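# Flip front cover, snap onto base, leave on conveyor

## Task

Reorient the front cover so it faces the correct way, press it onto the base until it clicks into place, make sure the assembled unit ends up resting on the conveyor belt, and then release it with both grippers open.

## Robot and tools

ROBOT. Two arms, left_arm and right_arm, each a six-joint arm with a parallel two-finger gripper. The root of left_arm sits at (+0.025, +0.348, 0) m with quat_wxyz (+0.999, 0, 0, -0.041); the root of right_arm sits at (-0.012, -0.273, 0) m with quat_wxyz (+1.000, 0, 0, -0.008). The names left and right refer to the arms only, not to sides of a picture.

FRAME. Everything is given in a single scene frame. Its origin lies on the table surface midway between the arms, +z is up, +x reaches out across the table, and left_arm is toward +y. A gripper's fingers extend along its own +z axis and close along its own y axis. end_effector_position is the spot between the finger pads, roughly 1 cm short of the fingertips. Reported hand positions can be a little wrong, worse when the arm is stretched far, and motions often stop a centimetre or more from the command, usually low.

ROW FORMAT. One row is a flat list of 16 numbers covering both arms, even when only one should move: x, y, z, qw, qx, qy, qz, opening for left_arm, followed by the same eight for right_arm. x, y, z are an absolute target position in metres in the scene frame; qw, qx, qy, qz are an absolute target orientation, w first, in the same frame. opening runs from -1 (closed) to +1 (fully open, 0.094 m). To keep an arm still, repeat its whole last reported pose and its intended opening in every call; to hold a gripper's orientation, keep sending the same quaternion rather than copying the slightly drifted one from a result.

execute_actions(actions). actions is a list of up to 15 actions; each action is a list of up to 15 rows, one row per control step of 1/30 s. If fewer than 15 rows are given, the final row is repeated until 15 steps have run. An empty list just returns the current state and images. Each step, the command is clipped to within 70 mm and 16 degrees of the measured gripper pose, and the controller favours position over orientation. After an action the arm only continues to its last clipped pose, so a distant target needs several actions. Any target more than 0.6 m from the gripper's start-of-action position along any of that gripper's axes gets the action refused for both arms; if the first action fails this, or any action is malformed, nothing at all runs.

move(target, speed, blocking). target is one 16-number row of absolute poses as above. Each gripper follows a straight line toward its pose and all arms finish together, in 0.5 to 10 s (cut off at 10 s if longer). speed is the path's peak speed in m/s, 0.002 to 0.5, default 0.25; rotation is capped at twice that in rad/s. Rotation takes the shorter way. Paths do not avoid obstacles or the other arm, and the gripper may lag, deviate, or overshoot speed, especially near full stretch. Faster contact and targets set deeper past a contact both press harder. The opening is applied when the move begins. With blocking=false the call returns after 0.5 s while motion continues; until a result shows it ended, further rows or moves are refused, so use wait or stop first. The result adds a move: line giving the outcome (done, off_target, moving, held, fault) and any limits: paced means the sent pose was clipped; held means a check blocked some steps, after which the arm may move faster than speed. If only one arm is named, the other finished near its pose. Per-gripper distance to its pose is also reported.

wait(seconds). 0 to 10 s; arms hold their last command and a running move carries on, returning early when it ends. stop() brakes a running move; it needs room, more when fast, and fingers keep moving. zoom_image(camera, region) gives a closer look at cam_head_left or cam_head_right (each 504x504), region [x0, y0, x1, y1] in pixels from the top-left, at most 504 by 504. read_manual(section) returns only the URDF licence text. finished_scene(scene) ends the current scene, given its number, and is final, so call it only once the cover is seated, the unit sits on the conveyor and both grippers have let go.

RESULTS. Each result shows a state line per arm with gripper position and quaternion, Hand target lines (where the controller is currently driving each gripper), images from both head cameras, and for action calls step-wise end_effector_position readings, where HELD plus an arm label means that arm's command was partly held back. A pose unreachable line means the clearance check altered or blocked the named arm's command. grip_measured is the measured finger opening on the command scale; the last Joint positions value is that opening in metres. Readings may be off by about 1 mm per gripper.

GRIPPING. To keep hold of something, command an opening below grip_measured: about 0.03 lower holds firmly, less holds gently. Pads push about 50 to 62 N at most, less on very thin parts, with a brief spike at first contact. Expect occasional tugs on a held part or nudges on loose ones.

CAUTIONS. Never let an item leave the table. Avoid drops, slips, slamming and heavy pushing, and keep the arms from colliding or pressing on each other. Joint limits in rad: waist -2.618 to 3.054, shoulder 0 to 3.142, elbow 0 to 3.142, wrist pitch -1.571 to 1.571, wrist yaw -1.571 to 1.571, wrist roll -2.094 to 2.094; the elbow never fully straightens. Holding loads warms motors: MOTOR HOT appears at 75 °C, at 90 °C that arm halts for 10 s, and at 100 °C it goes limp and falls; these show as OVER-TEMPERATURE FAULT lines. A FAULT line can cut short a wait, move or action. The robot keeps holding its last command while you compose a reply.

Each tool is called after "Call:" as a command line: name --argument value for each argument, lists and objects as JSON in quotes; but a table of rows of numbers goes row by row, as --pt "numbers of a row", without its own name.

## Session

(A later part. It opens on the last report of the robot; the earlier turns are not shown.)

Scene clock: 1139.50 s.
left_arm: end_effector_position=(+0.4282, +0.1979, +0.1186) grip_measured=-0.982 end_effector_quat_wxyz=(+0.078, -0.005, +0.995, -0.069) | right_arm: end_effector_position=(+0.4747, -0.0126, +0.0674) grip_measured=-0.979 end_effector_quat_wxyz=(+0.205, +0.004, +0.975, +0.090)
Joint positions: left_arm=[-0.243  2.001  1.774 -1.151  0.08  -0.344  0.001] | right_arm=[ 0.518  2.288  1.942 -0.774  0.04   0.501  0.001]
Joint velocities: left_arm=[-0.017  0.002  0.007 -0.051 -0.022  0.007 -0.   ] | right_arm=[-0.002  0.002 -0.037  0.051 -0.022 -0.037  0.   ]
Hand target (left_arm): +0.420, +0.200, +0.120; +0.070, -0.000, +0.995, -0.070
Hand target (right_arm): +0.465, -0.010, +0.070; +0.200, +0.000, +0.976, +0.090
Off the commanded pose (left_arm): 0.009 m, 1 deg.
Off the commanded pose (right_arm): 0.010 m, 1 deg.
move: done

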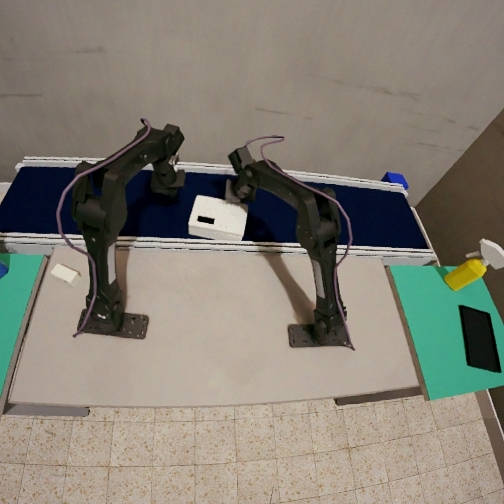

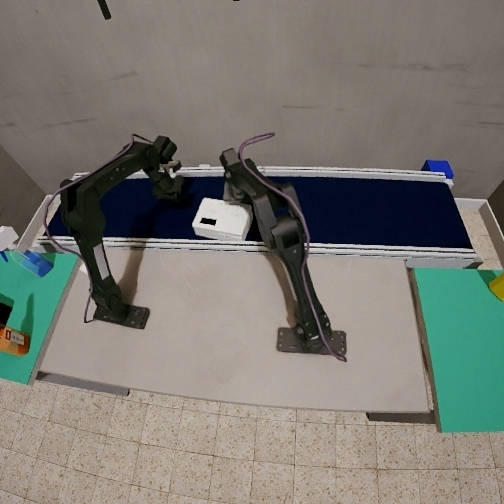

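Call:
move --target '[0.44,0.10,0.115,0.05,0,0.996,-0.07,-1,0.49,-0.02,0.12,0.2,0,0.975,0.09,-1]' --speed 0.1

Call:
move --target '[0.44,0.10,0.115,0.05,0,0.996,-0.07,-1,0.42,-0.03,0.115,0.05,0,0.996,0.07,-1]' --speed 0.1

Call:
move --target '[0.44,0.10,0.045,0.05,0,0.996,-0.07,-1,0.42,-0.03,0.045,0.05,0,0.996,0.07,-1]' --speed 0.03

Call:
zoom_image --camera "cam_head_left" --region '[170,165,290,250]'

Scene clock: 1147.33 s.
left_arm: end_effector_position=(+0.4394, +0.0995, +0.1163) grip_measured=-0.982 end_effector_quat_wxyz=(+0.054, +0.005, +0.996, -0.076) | right_arm: end_effector_position=(+0.4870, -0.0175, +0.1193) grip_measured=-0.979 end_effector_quat_wxyz=(+0.201, +0.001, +0.975, +0.092)
Joint positions: left_arm=[-0.43   2.283  2.211 -1.33   0.08  -0.509  0.001] | right_arm=[ 0.494  2.345  2.249 -1.03   0.022  0.475  0.001]
Joint velocities: left_arm=[-0.027  0.002  0.002 -0.022 -0.037  0.007 -0.   ] | right_arm=[-0.017 -0.007 -0.007 -0.007  0.095 -0.037  0.   ]
Hand target (left_arm): +0.441, +0.100, +0.114; +0.051, +0.000, +0.996, -0.070
Hand target (right_arm): +0.491, -0.020, +0.120; +0.200, +0.000, +0.976, +0.090
Off the commanded pose (left_arm): 0.001 m, 1 deg.
Off the commanded pose (right_arm): 0.004 m, 0 deg.
move: done

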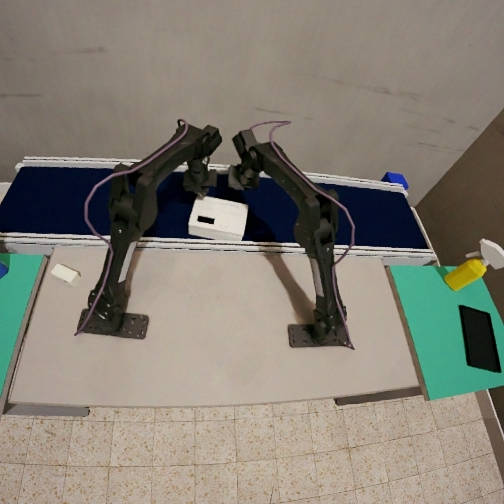

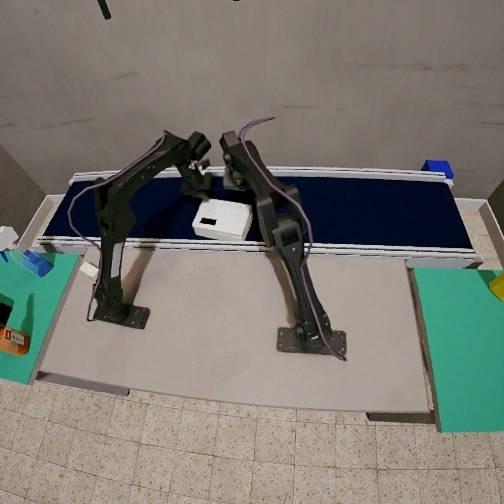

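Scene clock: 1149.33 s.
left_arm: end_effector_position=(+0.4388, +0.0998, +0.1162) grip_measured=-0.982 end_effector_quat_wxyz=(+0.053, +0.005, +0.996, -0.075) | right_arm: end_effector_position=(+0.4204, -0.0333, +0.1161) grip_measured=-0.979 end_effector_quat_wxyz=(+0.054, +0.001, +0.996, +0.068)
Joint positions: left_arm=[-0.43   2.283  2.211 -1.333  0.08  -0.51   0.001] | right_arm=[ 0.494  2.376  2.374 -1.409 -0.071  0.487  0.001]
Joint velocities: left_arm=[-0.002 -0.012 -0.017 -0.037 -0.051  0.007 -0.   ] | right_arm=[ 0.012 -0.002  0.007 -0.007 -0.051 -0.007  0.   ]
Hand target (left_arm): +0.440, +0.100, +0.115; +0.050, +0.000, +0.996, -0.070
Hand target (right_arm): +0.420, -0.029, +0.116; +0.051, +0.001, +0.996, +0.069
Off the commanded pose (left_arm): 0.002 m, 1 deg.
Off the commanded pose (right_arm): 0.003 m, 1 deg.
move: done

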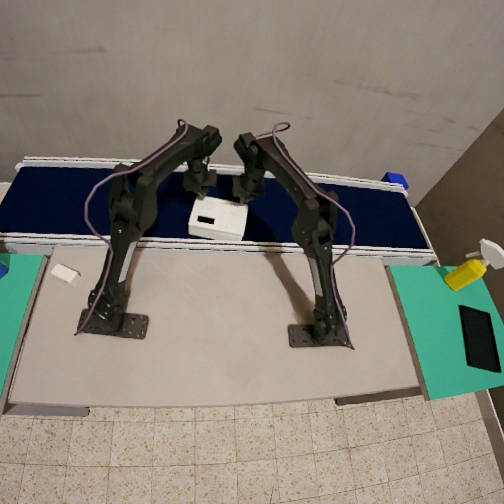

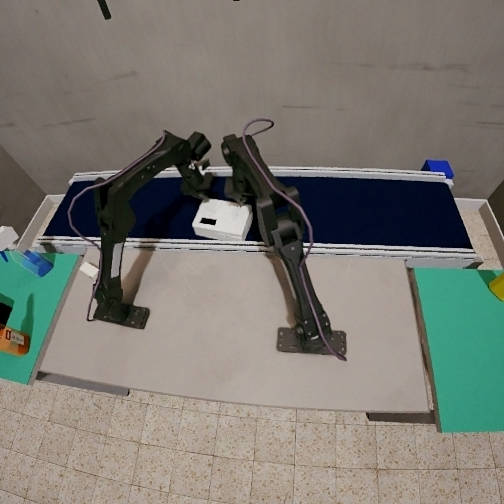

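Scene clock: 1151.93 s.
left_arm: end_effector_position=(+0.4370, +0.1008, +0.0840) grip_measured=-0.982 end_effector_quat_wxyz=(+0.065, +0.005, +0.995, -0.082) | right_arm: end_effector_position=(+0.4188, -0.0338, +0.0873) grip_measured=-0.979 end_effector_quat_wxyz=(+0.072, +0.001, +0.994, +0.079)
Joint positions: left_arm=[-0.43   2.222  1.977 -1.132  0.08  -0.51   0.001] | right_arm=[ 0.494  2.279  2.083 -1.174 -0.073  0.487  0.001]
Joint velocities: left_arm=[-0.017 -0.012  0.002  0.051 -0.037  0.066  0.   ] | right_arm=[ 0.002 -0.007 -0.017 -0.022 -0.022 -0.007  0.   ]
Hand target (left_arm): +0.437, +0.102, +0.046; +0.049, +0.000, +0.996, -0.069
Hand target (right_arm): +0.416, -0.032, +0.046; +0.049, +0.000, +0.996, +0.069
Off the commanded pose (left_arm): 0.039 m, 2 deg.
Off the commanded pose (right_arm): 0.043 m, 3 deg.
move: off_target (left_arm, right_arm)

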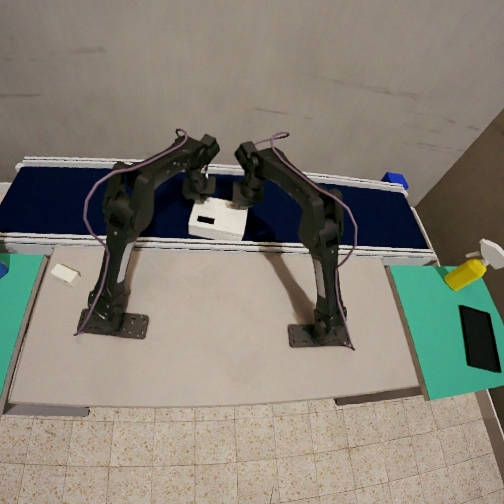

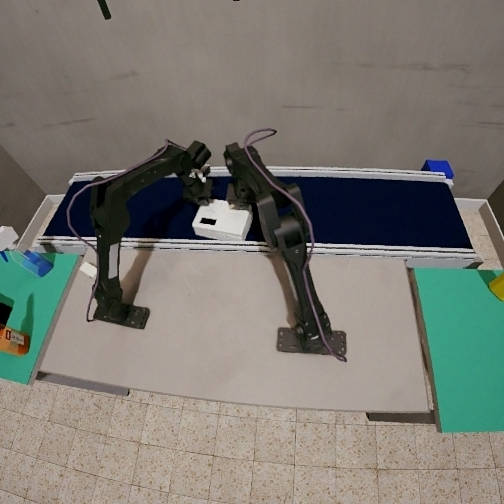

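Region (170, 165, 290, 250) of cam_head_left's 504x504 image, scaled by 4.200, with more detail than that image has; it fills the top 357 rows of this view, and the rest is white.

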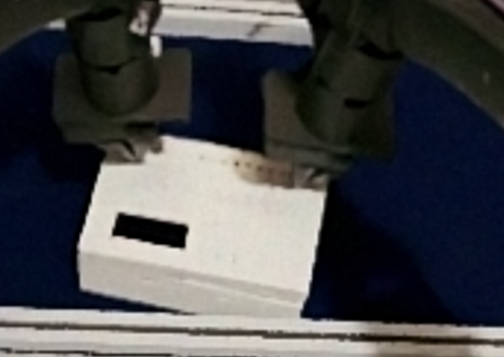

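Still propped at the rear. Retreating to view the right side.

Call:
move --target '[0.42,0.13,0.125,0.05,0,0.996,-0.07,-1,0.40,-0.05,0.125,0.05,0,0.996,0.07,-1]' --speed 0.1

Call:
move --target '[0.40,0.25,0.125,0.05,0,0.996,-0.07,-1,0.36,-0.2,0.125,0.05,0,0.996,0.07,-1]'

Call:
zoom_image --camera "cam_head_right" --region '[185,190,265,250]'

Call:
zoom_image --camera "cam_head_left" --region '[180,190,260,250]'

Scene clock: 1158.77 s.
left_arm: end_effector_position=(+0.4183, +0.1277, +0.1126) grip_measured=-0.982 end_effector_quat_wxyz=(+0.040, -0.004, +0.997, -0.066) | right_arm: end_effector_position=(+0.3967, -0.0483, +0.1059) grip_measured=-0.979 end_effector_quat_wxyz=(+0.034, +0.001, +0.998, +0.061)
Joint positions: left_arm=[-0.399  2.156  1.995 -1.275  0.08  -0.495  0.001] | right_arm=[ 0.486  2.259  2.136 -1.333 -0.077  0.478  0.001]
Joint velocities: left_arm=[ 0.007 -0.007  0.002 -0.007 -0.051 -0.037  0.   ] | right_arm=[-0.007 -0.002  0.002 -0.051 -0.051  0.051 -0.002]
Hand target (left_arm): +0.420, +0.130, +0.125; +0.050, -0.000, +0.996, -0.070
Hand target (right_arm): +0.400, -0.050, +0.125; +0.051, +0.000, +0.996, +0.070
Off the commanded pose (left_arm): 0.013 m, 1 deg.
Off the commanded pose (right_arm): 0.019 m, 2 deg.
move: off_target (left_arm, right_arm)

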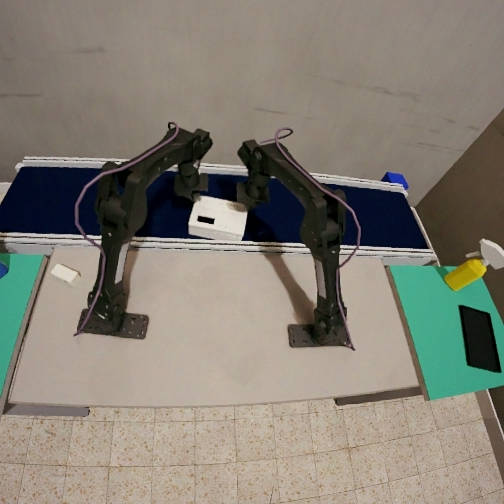

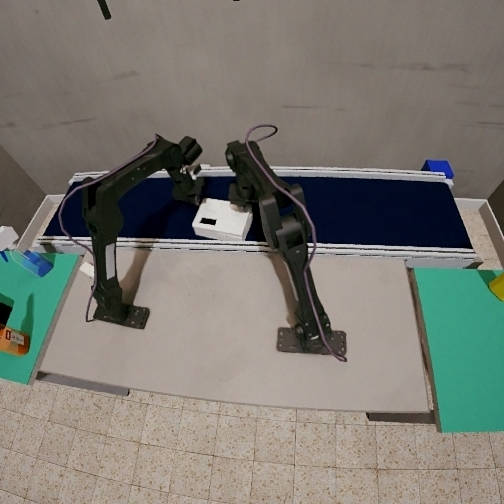

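Scene clock: 1160.03 s.
left_arm: end_effector_position=(+0.4010, +0.2529, +0.1226) grip_measured=-0.982 end_effector_quat_wxyz=(+0.042, -0.009, +0.997, -0.064) | right_arm: end_effector_position=(+0.3602, -0.2017, +0.1215) grip_measured=-0.979 end_effector_quat_wxyz=(+0.040, +0.008, +0.997, +0.067)
Joint positions: left_arm=[-0.119  1.91   1.675 -1.225  0.107 -0.225  0.001] | right_arm=[ 0.145  1.888  1.641 -1.225 -0.122  0.151  0.001]
Joint velocities: left_arm=[-0.007  0.002  0.027  0.051 -0.022  0.066  0.001] | right_arm=[ 0.002  0.002  0.007 -0.007 -0.007 -0.051  0.   ]
Hand target (left_arm): +0.399, +0.250, +0.126; +0.049, +0.000, +0.996, -0.071
Hand target (right_arm): +0.359, -0.199, +0.125; +0.050, +0.000, +0.996, +0.072
Off the commanded pose (left_arm): 0.004 m, 2 deg.
Off the commanded pose (right_arm): 0.004 m, 1 deg.
move: done

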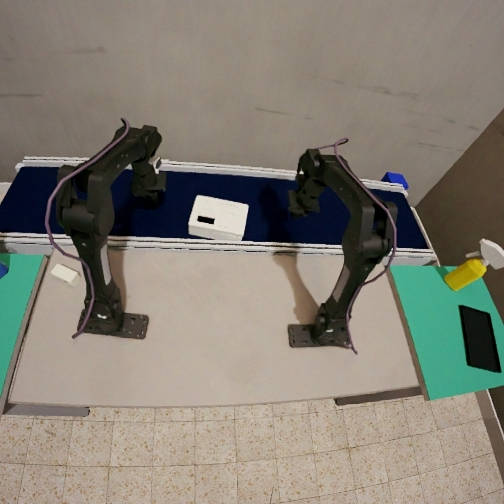

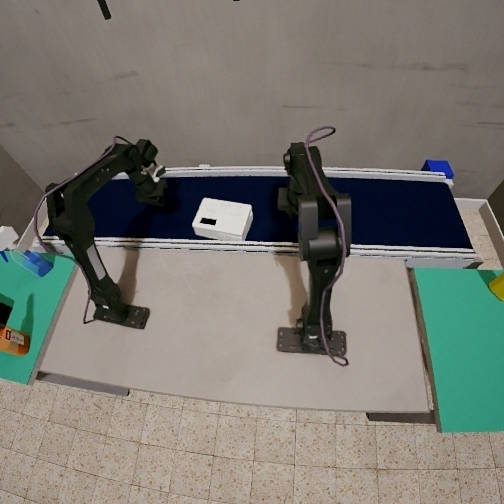

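Region (185, 190, 265, 250) of cam_head_right's 504x504 image, scaled by 6.300, with more detail than that image has; it fills the top 378 rows of this view, and the rest is white.

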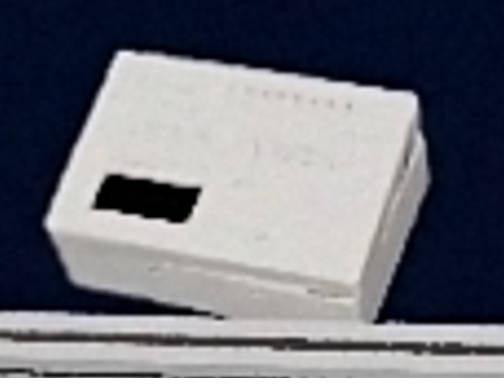

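Region (180, 190, 260, 250) of cam_head_left's 504x504 image, scaled by 6.300, with more detail than that image has; it fills the top 378 rows of this view, and the rest is white.

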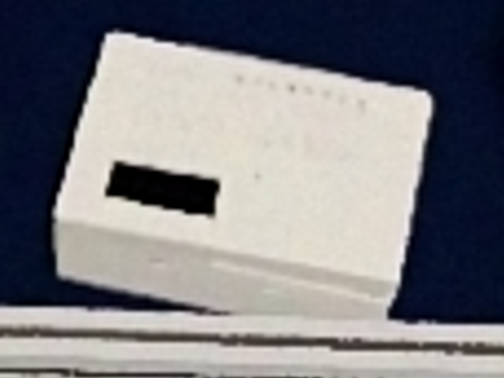

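Call:
move --target '[0.515,0.10,0.115,0.2,0,0.975,-0.09,-1,0.49,-0.03,0.115,0.2,0,0.975,0.09,-1]' --speed 0.2

Call:
move --target '[0.51,0.10,0.07,0.2,0,0.975,-0.09,-1,0.485,-0.03,0.07,0.2,0,0.975,0.09,-1]' --speed 0.05

Call:
move --target '[0.445,0.10,0.07,0.2,0,0.975,-0.09,-1,0.445,-0.03,0.07,0.2,0,0.975,0.09,-1]' --speed 0.025

Call:
zoom_image --camera "cam_head_left" --region '[170,175,270,250]'

Scene clock: 1169.77 s.
left_arm: end_effector_position=(+0.5097, +0.1013, +0.1121) grip_measured=-0.982 end_effector_quat_wxyz=(+0.193, +0.006, +0.977, -0.090) | right_arm: end_effector_position=(+0.4863, -0.0318, +0.1108) grip_measured=-0.979 end_effector_quat_wxyz=(+0.193, -0.005, +0.977, +0.092)
Joint positions: left_arm=[-0.395  2.262  2.085 -0.964 -0.014 -0.461  0.001] | right_arm=[ 0.464  2.318  2.175 -0.997  0.     0.438  0.001]
Joint velocities: left_arm=[ 0.012  0.012 -0.017 -0.037 -0.022 -0.022 -0.001] | right_arm=[-0.012  0.012  0.007 -0.066  0.037 -0.051  0.   ]
Hand target (left_arm): +0.516, +0.101, +0.113; +0.201, -0.000, +0.976, -0.088
Hand target (right_arm): +0.492, -0.032, +0.114; +0.200, -0.001, +0.976, +0.090
Off the commanded pose (left_arm): 0.006 m, 1 deg.
Off the commanded pose (right_arm): 0.006 m, 1 deg.
move: done

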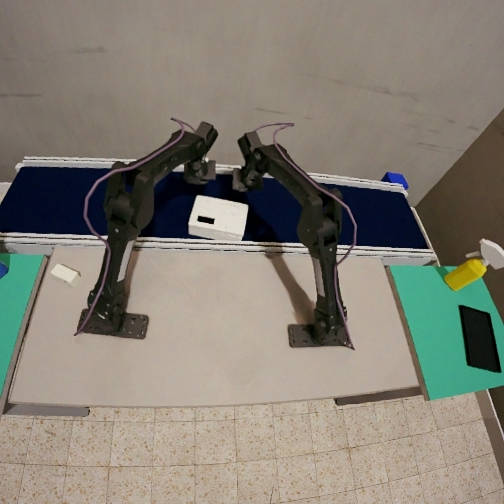

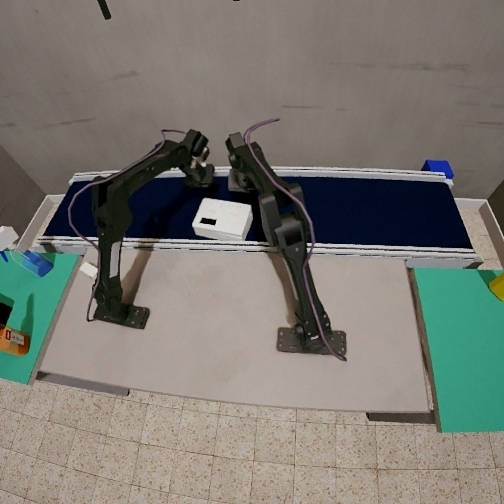

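Scene clock: 1171.10 s.
left_arm: end_effector_position=(+0.5113, +0.1005, +0.0715) grip_measured=-0.982 end_effector_quat_wxyz=(+0.198, +0.003, +0.976, -0.093) | right_arm: end_effector_position=(+0.4862, -0.0328, +0.0649) grip_measured=-0.979 end_effector_quat_wxyz=(+0.192, +0.000, +0.977, +0.090)
Joint positions: left_arm=[-0.395  2.262  1.919 -0.787 -0.014 -0.467  0.001] | right_arm=[ 0.464  2.318  1.994 -0.82   0.005  0.449  0.001]
Joint velocities: left_arm=[-0.007 -0.007 -0.002 -0.007  0.022 -0.007  0.   ] | right_arm=[ 0.002  0.012  0.007 -0.007 -0.066  0.037 -0.   ]
Hand target (left_arm): +0.510, +0.100, +0.070; +0.200, -0.000, +0.976, -0.090
Hand target (right_arm): +0.485, -0.030, +0.070; +0.200, -0.000, +0.976, +0.090
Off the commanded pose (left_arm): 0.002 m, 1 deg.
Off the commanded pose (right_arm): 0.006 m, 1 deg.
move: done

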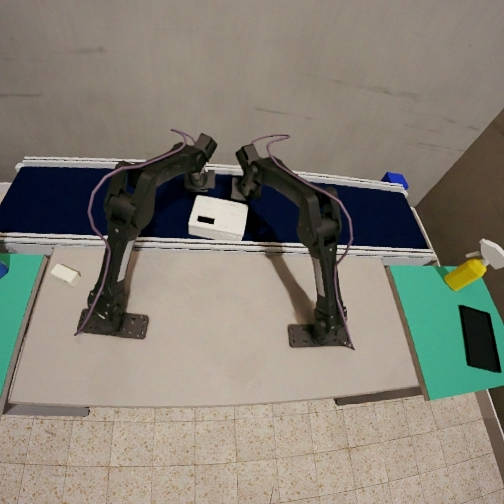

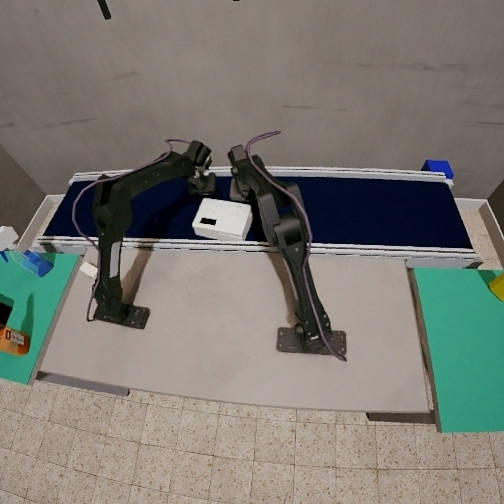

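Scene clock: 1173.97 s.
left_arm: end_effector_position=(+0.4578, +0.0995, +0.0743) grip_measured=-0.982 end_effector_quat_wxyz=(+0.214, -0.000, +0.972, -0.093) | right_arm: end_effector_position=(+0.4614, -0.0290, +0.0746) grip_measured=-0.979 end_effector_quat_wxyz=(+0.220, +0.003, +0.971, +0.097)
Joint positions: left_arm=[-0.463  2.048  1.579 -0.635 -0.06  -0.532  0.001] | right_arm=[ 0.501  2.17   1.761 -0.678  0.034  0.484  0.001]
Joint velocities: left_arm=[-0.007  0.002 -0.017 -0.051 -0.051 -0.051  0.001] | right_arm=[-0.007  0.002 -0.002 -0.051  0.022 -0.081  0.   ]
Hand target (left_arm): +0.445, +0.099, +0.071; +0.200, +0.000, +0.976, -0.090
Hand target (right_arm): +0.445, -0.030, +0.070; +0.200, +0.000, +0.976, +0.090
Off the commanded pose (left_arm): 0.013 m, 2 deg.
Off the commanded pose (right_arm): 0.017 m, 2 deg.
move: off_target (left_arm, right_arm)

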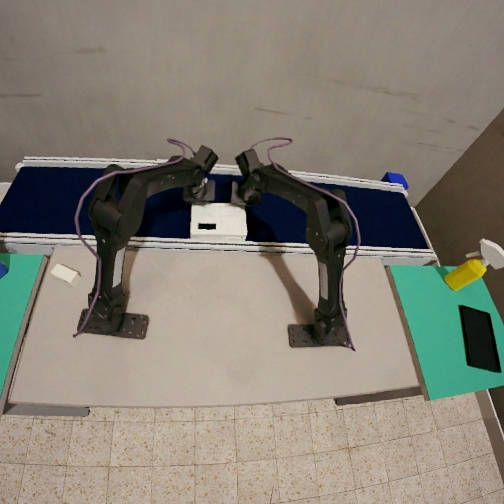

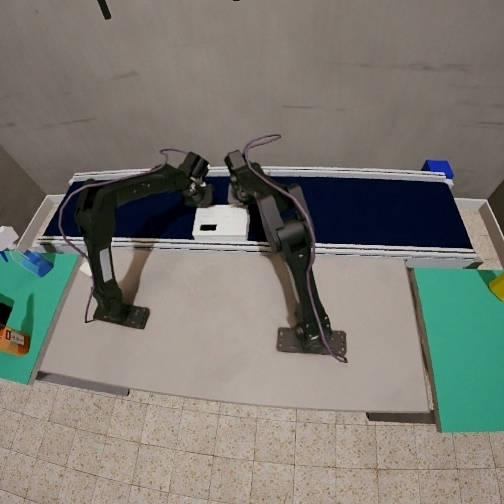

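Region (170, 175, 270, 250) of cam_head_left's 504x504 image, scaled by 5.040, with more detail than that image has; it fills the top 378 rows of this view, and the rest is white.

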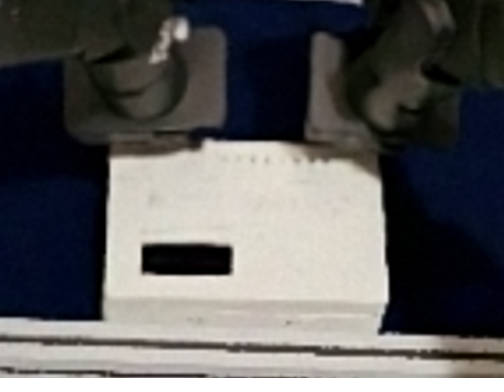

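Against the rail now; pushing harder back and down.

Call:
execute_actions --actions '[[[0.435,0.10,0.055,0.2,0,0.975,-0.09,-1,0.43,-0.03,0.055,0.2,0,0.975,0.09,-1]],[[0.425,0.10,0.04,0.2,0,0.975,-0.09,-1,0.415,-0.03,0.04,0.2,0,0.975,0.09,-1]]]'

Call:
zoom_image --camera "cam_head_left" --region '[170,175,270,250]'

Scene clock: 1180.03 s.
left_arm: end_effector_position=(+0.4604, +0.0969, +0.0736) grip_measured=-0.982 end_effector_quat_wxyz=(+0.265, -0.010, +0.958, -0.109) | right_arm: end_effector_position=(+0.4562, -0.0286, +0.0791) grip_measured=-0.980 end_effector_quat_wxyz=(+0.276, +0.015, +0.955, +0.109)
Joint positions: left_arm=[-0.478  1.991  1.437 -0.443 -0.099 -0.552  0.001] | right_arm=[ 0.523  2.068  1.56  -0.466  0.084  0.514  0.001]
Joint velocities: left_arm=[-0.007  0.002  0.002 -0.037  0.007  0.037  0.001] | right_arm=[ 0.002 -0.012  0.002  0.022  0.051  0.007  0.   ]
Hand target (left_arm): +0.426, +0.101, +0.042; +0.201, -0.001, +0.976, -0.089
Hand target (right_arm): +0.416, -0.031, +0.043; +0.201, +0.001, +0.976, +0.089
Off the commanded pose (left_arm): 0.049 m, 8 deg.
Off the commanded pose (right_arm): 0.057 m, 9 deg.
Step readings (end_effector_position; steps 1 to 15: 1st action; 16 to 30: 2nd action):
0: left_arm (+0.4577, +0.0996, +0.0742) | right_arm (+0.4614, -0.0290, +0.0746)
1: left_arm (+0.4575, +0.0993, +0.0732) | right_arm (+0.4605, -0.0289, +0.0733)
2: left_arm (+0.4577, +0.0993, +0.0733) | right_arm (+0.4603, -0.0290, +0.0742)
4: left_arm (+0.4579, +0.0992, +0.0739) | right_arm (+0.4583, -0.0292, +0.0766)
8: left_arm (+0.4584, +0.0988, +0.0742) | right_arm (+0.4579, -0.0290, +0.0776)
15: left_arm (+0.4590, +0.0984, +0.0742) | right_arm (+0.4579, -0.0290, +0.0776)
16: left_arm (+0.4586, +0.0981, +0.0728) | right_arm (+0.4571, -0.0289, +0.0763)
17: left_arm (+0.4590, +0.0979, +0.0731) | right_arm (+0.4570, -0.0287, +0.0773)
19: left_arm (+0.4593, +0.0978, +0.0736) | right_arm (+0.4560, -0.0287, +0.0785)
23: left_arm (+0.4600, +0.0971, +0.0738) | right_arm (+0.4562, -0.0286, +0.0789)
30: end_effector_position above

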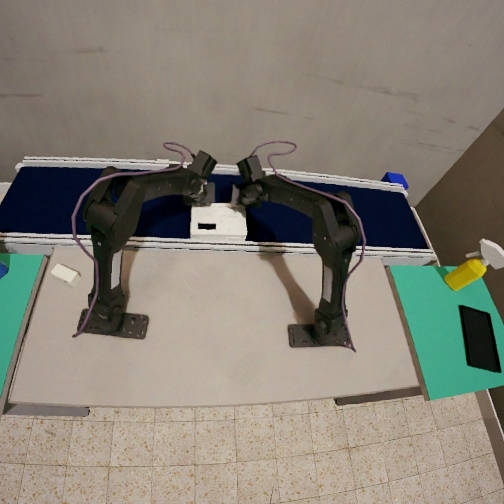

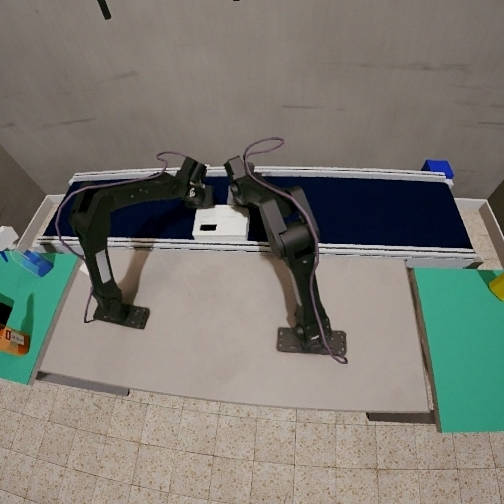

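Region (170, 175, 270, 250) of cam_head_left's 504x504 image, scaled by 5.040, with more detail than that image has; it fills the top 378 rows of this view, and the rest is white.

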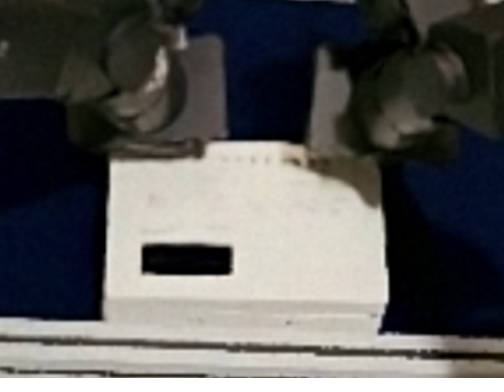

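Call:
move --target '[0.48,0.11,0.12,0.2,0,0.975,-0.09,-1,0.48,-0.04,0.12,0.2,0,0.975,0.09,-1]' --speed 0.1

Call:
move --target '[0.38,0.18,0.125,0.299,0.641,0.641,-0.299,0.2,0.38,-0.095,0.125,0.299,-0.641,0.641,0.299,0.2]' --speed 0.25

Call:
move --target '[0.38,0.172,0.058,0.299,0.641,0.641,-0.299,0.2,0.38,-0.085,0.058,0.299,-0.641,0.641,0.299,0.2]' --speed 0.1

Call:
zoom_image --camera "cam_head_left" --region '[170,185,270,250]'

Call:
zoom_image --camera "cam_head_right" --region '[170,185,270,250]'

Scene clock: 1190.10 s.
left_arm: end_effector_position=(+0.4788, +0.1094, +0.1212) grip_measured=-0.982 end_effector_quat_wxyz=(+0.207, -0.004, +0.974, -0.092) | right_arm: end_effector_position=(+0.4772, -0.0385, +0.1188) grip_measured=-0.980 end_effector_quat_wxyz=(+0.201, +0.002, +0.975, +0.091)
Joint positions: left_arm=[-0.416  2.09   1.836 -0.862 -0.037 -0.499  0.001] | right_arm=[ 0.464  2.243  2.074 -0.957  0.012  0.451  0.001]
Joint velocities: left_arm=[ 0.007  0.007 -0.002  0.022 -0.051  0.051  0.   ] | right_arm=[-0.007 -0.017  0.007  0.066 -0.022 -0.022 -0.001]
Hand target (left_arm): +0.480, +0.110, +0.120; +0.200, +0.000, +0.975, -0.091
Hand target (right_arm): +0.481, -0.040, +0.120; +0.201, +0.001, +0.976, +0.090
Off the commanded pose (left_arm): 0.002 m, 1 deg.
Off the commanded pose (right_arm): 0.003 m, 0 deg.
move: done

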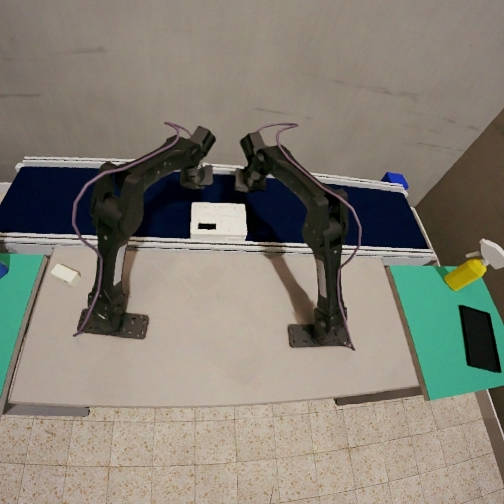

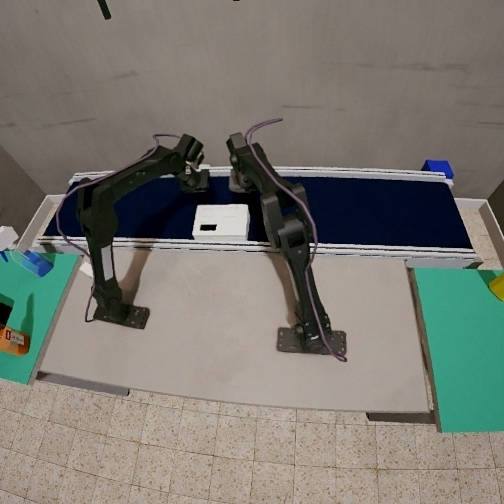

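Scene clock: 1193.90 s.
left_arm: end_effector_position=(+0.3780, +0.1806, +0.1239) grip_measured=+0.198 end_effector_quat_wxyz=(+0.301, +0.642, +0.644, -0.286) | right_arm: end_effector_position=(+0.3759, -0.0945, +0.1236) grip_measured=+0.197 end_effector_quat_wxyz=(-0.294, +0.643, -0.645, -0.291)
Joint positions: left_arm=[-0.014  1.864  1.379 -0.946  0.848  1.409  0.056] | right_arm=[ 0.127  2.012  1.584 -1.008 -0.845 -1.396  0.056]
Joint velocities: left_arm=[ 0.007  0.002  0.002 -0.007 -0.051  0.051  0.   ] | right_arm=[ 0.007  0.002 -0.017 -0.081  0.007 -0.037  0.   ]
Hand target (left_arm): +0.380, +0.180, +0.127; +0.303, +0.639, +0.640, -0.299
Hand target (right_arm): +0.379, -0.094, +0.127; -0.298, +0.640, -0.642, -0.300
Off the commanded pose (left_arm): 0.002 m, 2 deg.
Off the commanded pose (right_arm): 0.004 m, 1 deg.
move: done

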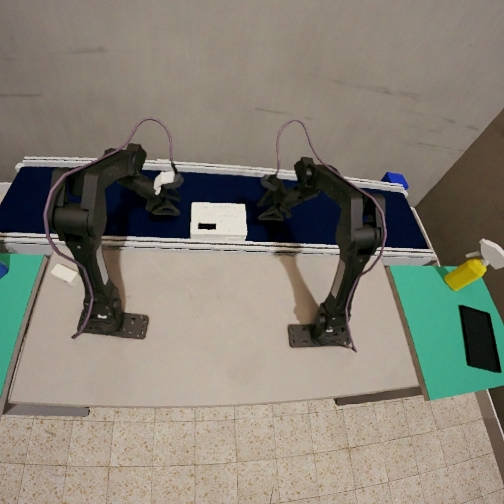

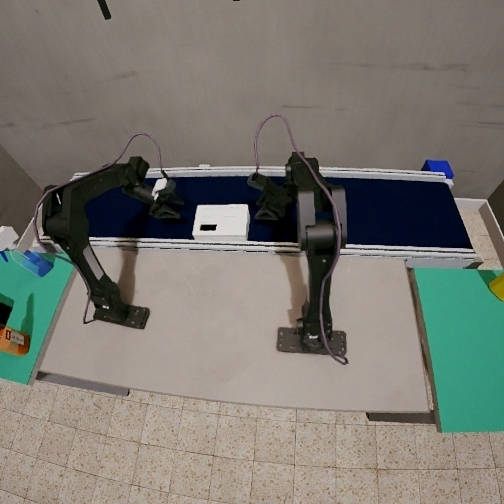

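Scene clock: 1195.10 s.
left_arm: end_effector_position=(+0.3848, +0.1763, +0.0639) grip_measured=+0.198 end_effector_quat_wxyz=(+0.304, +0.647, +0.639, -0.284) | right_arm: end_effector_position=(+0.3850, -0.0899, +0.0644) grip_measured=+0.197 end_effector_quat_wxyz=(-0.302, +0.646, -0.641, -0.284)
Joint positions: left_arm=[-0.023  1.964  1.261 -0.714  0.848  1.408  0.056] | right_arm=[ 0.136  2.096  1.463 -0.771 -0.842 -1.381  0.056]
Joint velocities: left_arm=[ 0.002 -0.012  0.007 -0.007 -0.037  0.066  0.001] | right_arm=[-0.012  0.012 -0.002 -0.022  0.007 -0.022 -0.   ]
Hand target (left_arm): +0.379, +0.172, +0.058; +0.299, +0.641, +0.641, -0.299
Hand target (right_arm): +0.379, -0.085, +0.058; -0.298, +0.641, -0.641, -0.299
Off the commanded pose (left_arm): 0.009 m, 2 deg.
Off the commanded pose (right_arm): 0.009 m, 2 deg.
move: done

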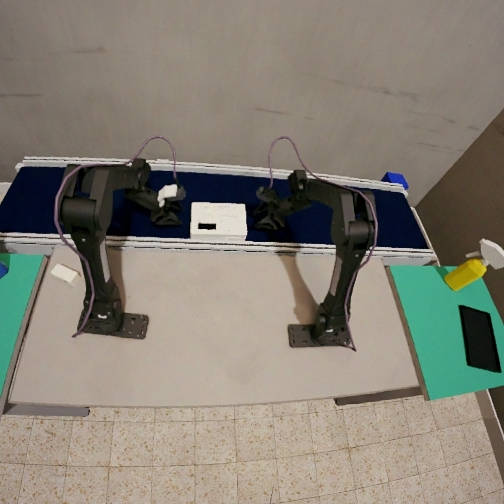

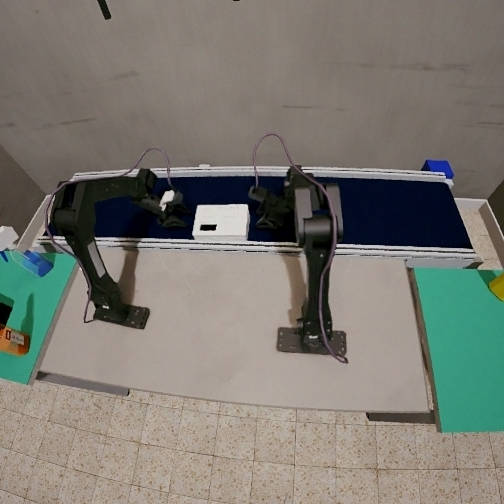

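Region (170, 185, 270, 250) of cam_head_left's 504x504 image, scaled by 5.040, with more detail than that image has; it fills the top 328 rows of this view, and the rest is white.

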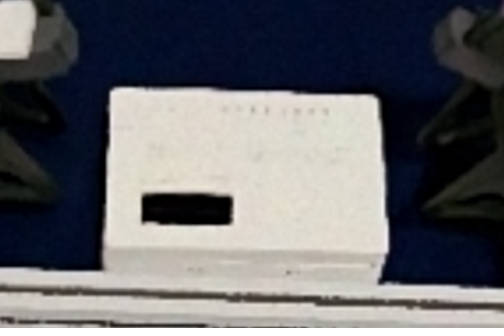

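Region (170, 185, 270, 250) of cam_head_right's 504x504 image, scaled by 5.040, with more detail than that image has; it fills the top 328 rows of this view, and the rest is white.

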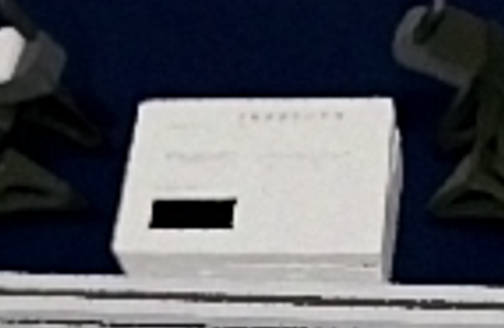

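Call:
execute_actions --actions '[[[0.38,0.158,0.062,0.299,0.641,0.641,-0.299,0.2,0.38,-0.072,0.062,0.299,-0.641,0.641,0.299,0.2]],[[0.38,0.15,0.062,0.299,0.641,0.641,-0.299,0.2,0.38,-0.064,0.062,0.299,-0.641,0.641,0.299,0.2]],[[0.38,0.15,0.062,0.299,0.641,0.641,-0.299,0.2,0.38,-0.058,0.062,0.299,-0.641,0.641,0.299,0.2]]]'

Call:
zoom_image --camera "cam_head_left" --region '[170,185,270,250]'

Call:
zoom_image --camera "cam_head_right" --region '[170,185,270,250]'

Scene clock: 1204.93 s.
left_arm: end_effector_position=(+0.3846, +0.1520, +0.0660) grip_measured=+0.198 end_effector_quat_wxyz=(+0.304, +0.645, +0.638, -0.290) | right_arm: end_effector_position=(+0.3841, -0.0620, +0.0663) grip_measured=+0.197 end_effector_quat_wxyz=(-0.301, +0.643, -0.642, -0.290)
Joint positions: left_arm=[-0.087  1.964  1.261 -0.652  0.847  1.315  0.056] | right_arm=[ 0.203  2.096  1.463 -0.706 -0.838 -1.281  0.056]
Joint velocities: left_arm=[ 0.007 -0.012 -0.002  0.051 -0.007  0.022 -0.   ] | right_arm=[ 0.012 -0.002 -0.007 -0.051  0.051  0.022  0.001]
Hand target (left_arm): +0.380, +0.150, +0.062; +0.299, +0.641, +0.641, -0.299
Hand target (right_arm): +0.380, -0.058, +0.062; -0.298, +0.641, -0.641, -0.299
Off the commanded pose (left_arm): 0.006 m, 1 deg.
Off the commanded pose (right_arm): 0.007 m, 1 deg.
Step readings (end_effector_position; steps 1 to 15: 1st action; 16 to 30: 2nd action; 31 to 45: 3rd action):
0: left_arm (+0.3852, +0.1763, +0.0640) | right_arm (+0.3855, -0.0898, +0.0645)
1: left_arm (+0.3851, +0.1750, +0.0640) | right_arm (+0.3854, -0.0888, +0.0645)
2: left_arm (+0.3848, +0.1725, +0.0642) | right_arm (+0.3853, -0.0869, +0.0646)
4: left_arm (+0.3829, +0.1654, +0.0644) | right_arm (+0.3836, -0.0808, +0.0648)
8: left_arm (+0.3813, +0.1592, +0.0647) | right_arm (+0.3816, -0.0741, +0.0651)
15: left_arm (+0.3826, +0.1590, +0.0649) | right_arm (+0.3825, -0.0738, +0.0653)
16: left_arm (+0.3829, +0.1585, +0.0650) | right_arm (+0.3827, -0.0733, +0.0653)
17: left_arm (+0.3832, +0.1575, +0.0652) | right_arm (+0.3831, -0.0724, +0.0655)
19: left_arm (+0.3833, +0.1548, +0.0655) | right_arm (+0.3832, -0.0701, +0.0658)
23: left_arm (+0.3834, +0.1522, +0.0658) | right_arm (+0.3832, -0.0673, +0.0660)
30: left_arm (+0.3843, +0.1521, +0.0660) | right_arm (+0.3840, -0.0672, +0.0662)
31: left_arm (+0.3844, +0.1521, +0.0660) | right_arm (+0.3841, -0.0667, +0.0662)
32: left_arm (+0.3844, +0.1520, +0.0660) | right_arm (+0.3843, -0.0659, +0.0663)
34: left_arm (+0.3845, +0.1520, +0.0660) | right_arm (+0.3840, -0.0635, +0.0665)
38: left_arm (+0.3846, +0.1520, +0.0660) | right_arm (+0.3838, -0.0619, +0.0664)
45: end_effector_position above

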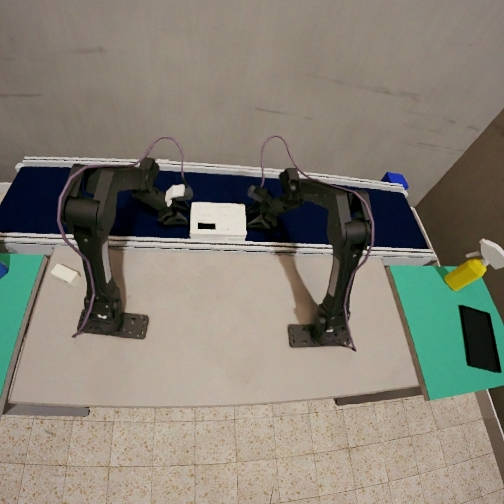

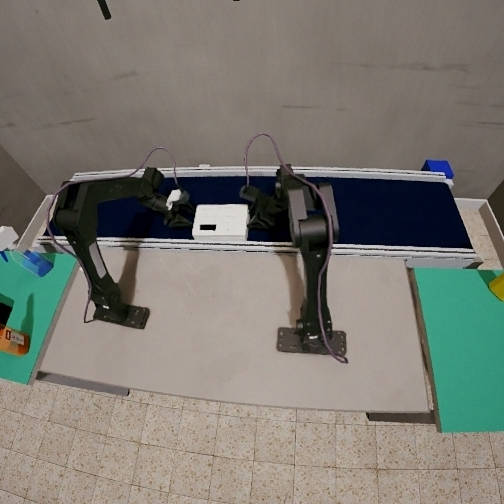

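Region (170, 185, 270, 250) of cam_head_left's 504x504 image, scaled by 5.040, with more detail than that image has; it fills the top 328 rows of this view, and the rest is white.

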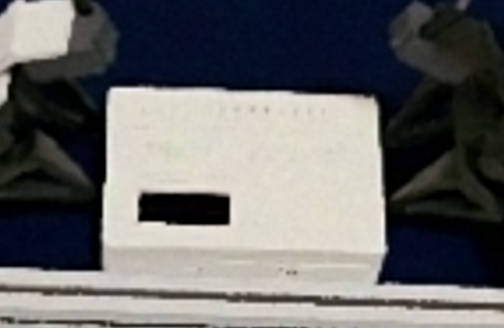

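Region (170, 185, 270, 250) of cam_head_right's 504x504 image, scaled by 5.040, with more detail than that image has; it fills the top 328 rows of this view, and the rest is white.

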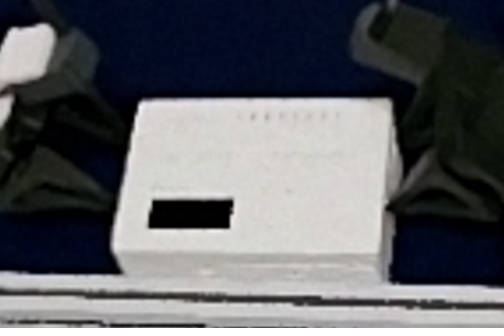

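Call:
execute_actions --actions '[[[0.38,0.143,0.062,0.299,0.641,0.641,-0.299,0.2,0.38,-0.056,0.062,0.299,-0.641,0.641,0.299,0.2]],[[0.38,0.134,0.062,0.299,0.641,0.641,-0.299,0.2,0.38,-0.048,0.062,0.299,-0.641,0.641,0.299,0.2]],[[0.38,0.134,0.062,0.299,0.641,0.641,-0.299,0.28,0.38,-0.048,0.062,0.299,-0.641,0.641,0.299,0.3]],[[0.38,0.134,0.062,0.299,0.641,0.641,-0.299,0.36,0.38,-0.048,0.062,0.299,-0.641,0.641,0.299,0.4]]]'

Call:
zoom_image --camera "cam_head_left" --region '[170,185,270,250]'

Call:
zoom_image --camera "cam_head_right" --region '[170,185,270,250]'

Scene clock: 1221.83 s.
left_arm: end_effector_position=(+0.3882, +0.1483, +0.0624) grip_measured=+0.358 end_effector_quat_wxyz=(+0.297, +0.641, +0.651, -0.278) | right_arm: end_effector_position=(+0.3881, -0.0637, +0.0630) grip_measured=+0.397 end_effector_quat_wxyz=(-0.296, +0.640, -0.653, -0.278)
Joint positions: left_arm=[-0.107  1.964  1.261 -0.621  0.808  1.261  0.064] | right_arm=[ 0.206  2.096  1.463 -0.689 -0.806 -1.253  0.066]
Joint velocities: left_arm=[-0.012 -0.002 -0.007  0.051 -0.022 -0.022 -0.   ] | right_arm=[-0.007  0.002 -0.017  0.066 -0.007 -0.022 -0.   ]
Hand target (left_arm): +0.380, +0.135, +0.062; +0.298, +0.641, +0.641, -0.299
Hand target (right_arm): +0.380, -0.049, +0.062; -0.298, +0.641, -0.641, -0.299
Off the commanded pose (left_arm): 0.016 m, 3 deg.
Off the commanded pose (right_arm): 0.018 m, 3 deg.
Step readings (end_effector_position; steps 1 to 15: 1st action; 16 to 30: 2nd action; 31 to 45: 3rd action; 46 to 60: 4th action):
0: left_arm (+0.3846, +0.1520, +0.0660) | right_arm (+0.3841, -0.0620, +0.0663)
1: left_arm (+0.3847, +0.1514, +0.0661) | right_arm (+0.3842, -0.0620, +0.0663)
2: left_arm (+0.3848, +0.1504, +0.0661) | right_arm (+0.3844, -0.0620, +0.0663)
4: left_arm (+0.3856, +0.1494, +0.0656) | right_arm (+0.3845, -0.0624, +0.0659)
8: left_arm (+0.3861, +0.1492, +0.0655) | right_arm (+0.3846, -0.0624, +0.0658)
15: left_arm (+0.3861, +0.1493, +0.0654) | right_arm (+0.3846, -0.0625, +0.0657)
16: left_arm (+0.3860, +0.1487, +0.0652) | right_arm (+0.3846, -0.0621, +0.0655)
17: left_arm (+0.3861, +0.1486, +0.0645) | right_arm (+0.3848, -0.0623, +0.0649)
19: left_arm (+0.3862, +0.1485, +0.0635) | right_arm (+0.3852, -0.0627, +0.0642)
23: left_arm (+0.3862, +0.1483, +0.0627) | right_arm (+0.3857, -0.0631, +0.0635)
30: left_arm (+0.3862, +0.1482, +0.0625) | right_arm (+0.3859, -0.0633, +0.0633)
31: left_arm (+0.3866, +0.1482, +0.0625) | right_arm (+0.3863, -0.0634, +0.0632)
32: left_arm (+0.3871, +0.1481, +0.0626) | right_arm (+0.3869, -0.0635, +0.0632)
34: left_arm (+0.3873, +0.1482, +0.0626) | right_arm (+0.3871, -0.0635, +0.0632)
38: left_arm (+0.3873, +0.1482, +0.0626) | right_arm (+0.3871, -0.0635, +0.0632)
45: left_arm (+0.3873, +0.1482, +0.0626) | right_arm (+0.3871, -0.0635, +0.0632)
46: left_arm (+0.3877, +0.1482, +0.0625) | right_arm (+0.3875, -0.0636, +0.0631)
47: left_arm (+0.3880, +0.1482, +0.0624) | right_arm (+0.3879, -0.0636, +0.0631)
49: left_arm (+0.3882, +0.1483, +0.0624) | right_arm (+0.3881, -0.0637, +0.0630)
53: left_arm (+0.3882, +0.1483, +0.0624) | right_arm (+0.3881, -0.0637, +0.0630)
60: end_effector_position above

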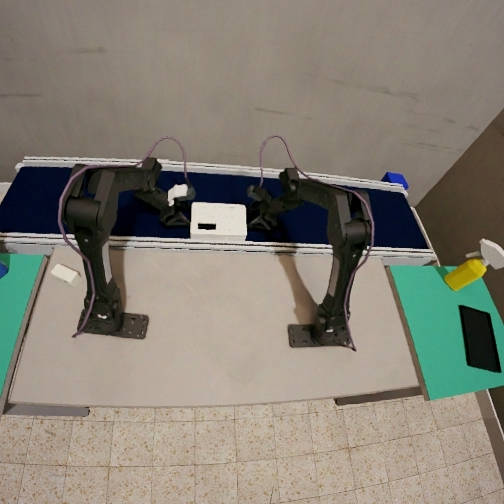

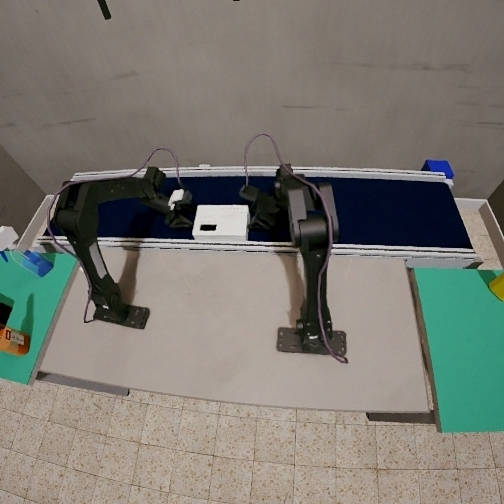

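Region (170, 185, 270, 250) of cam_head_left's 504x504 image, scaled by 5.040, with more detail than that image has; it fills the top 328 rows of this view, and the rest is white.

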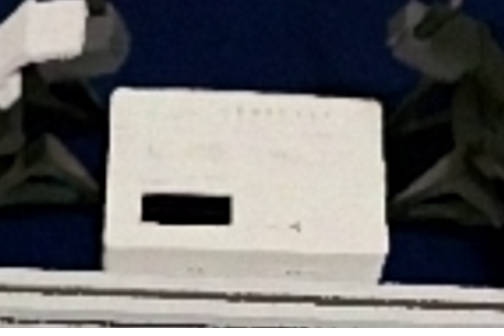

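Region (170, 185, 270, 250) of cam_head_right's 504x504 image, scaled by 5.040, with more detail than that image has; it fills the top 328 rows of this view, and the rest is white.

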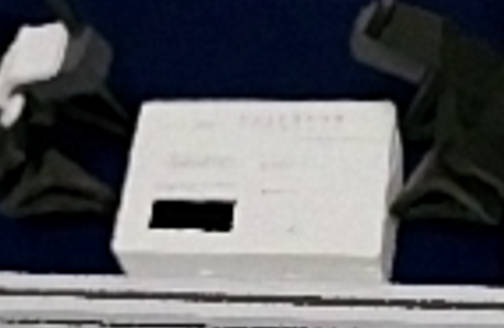

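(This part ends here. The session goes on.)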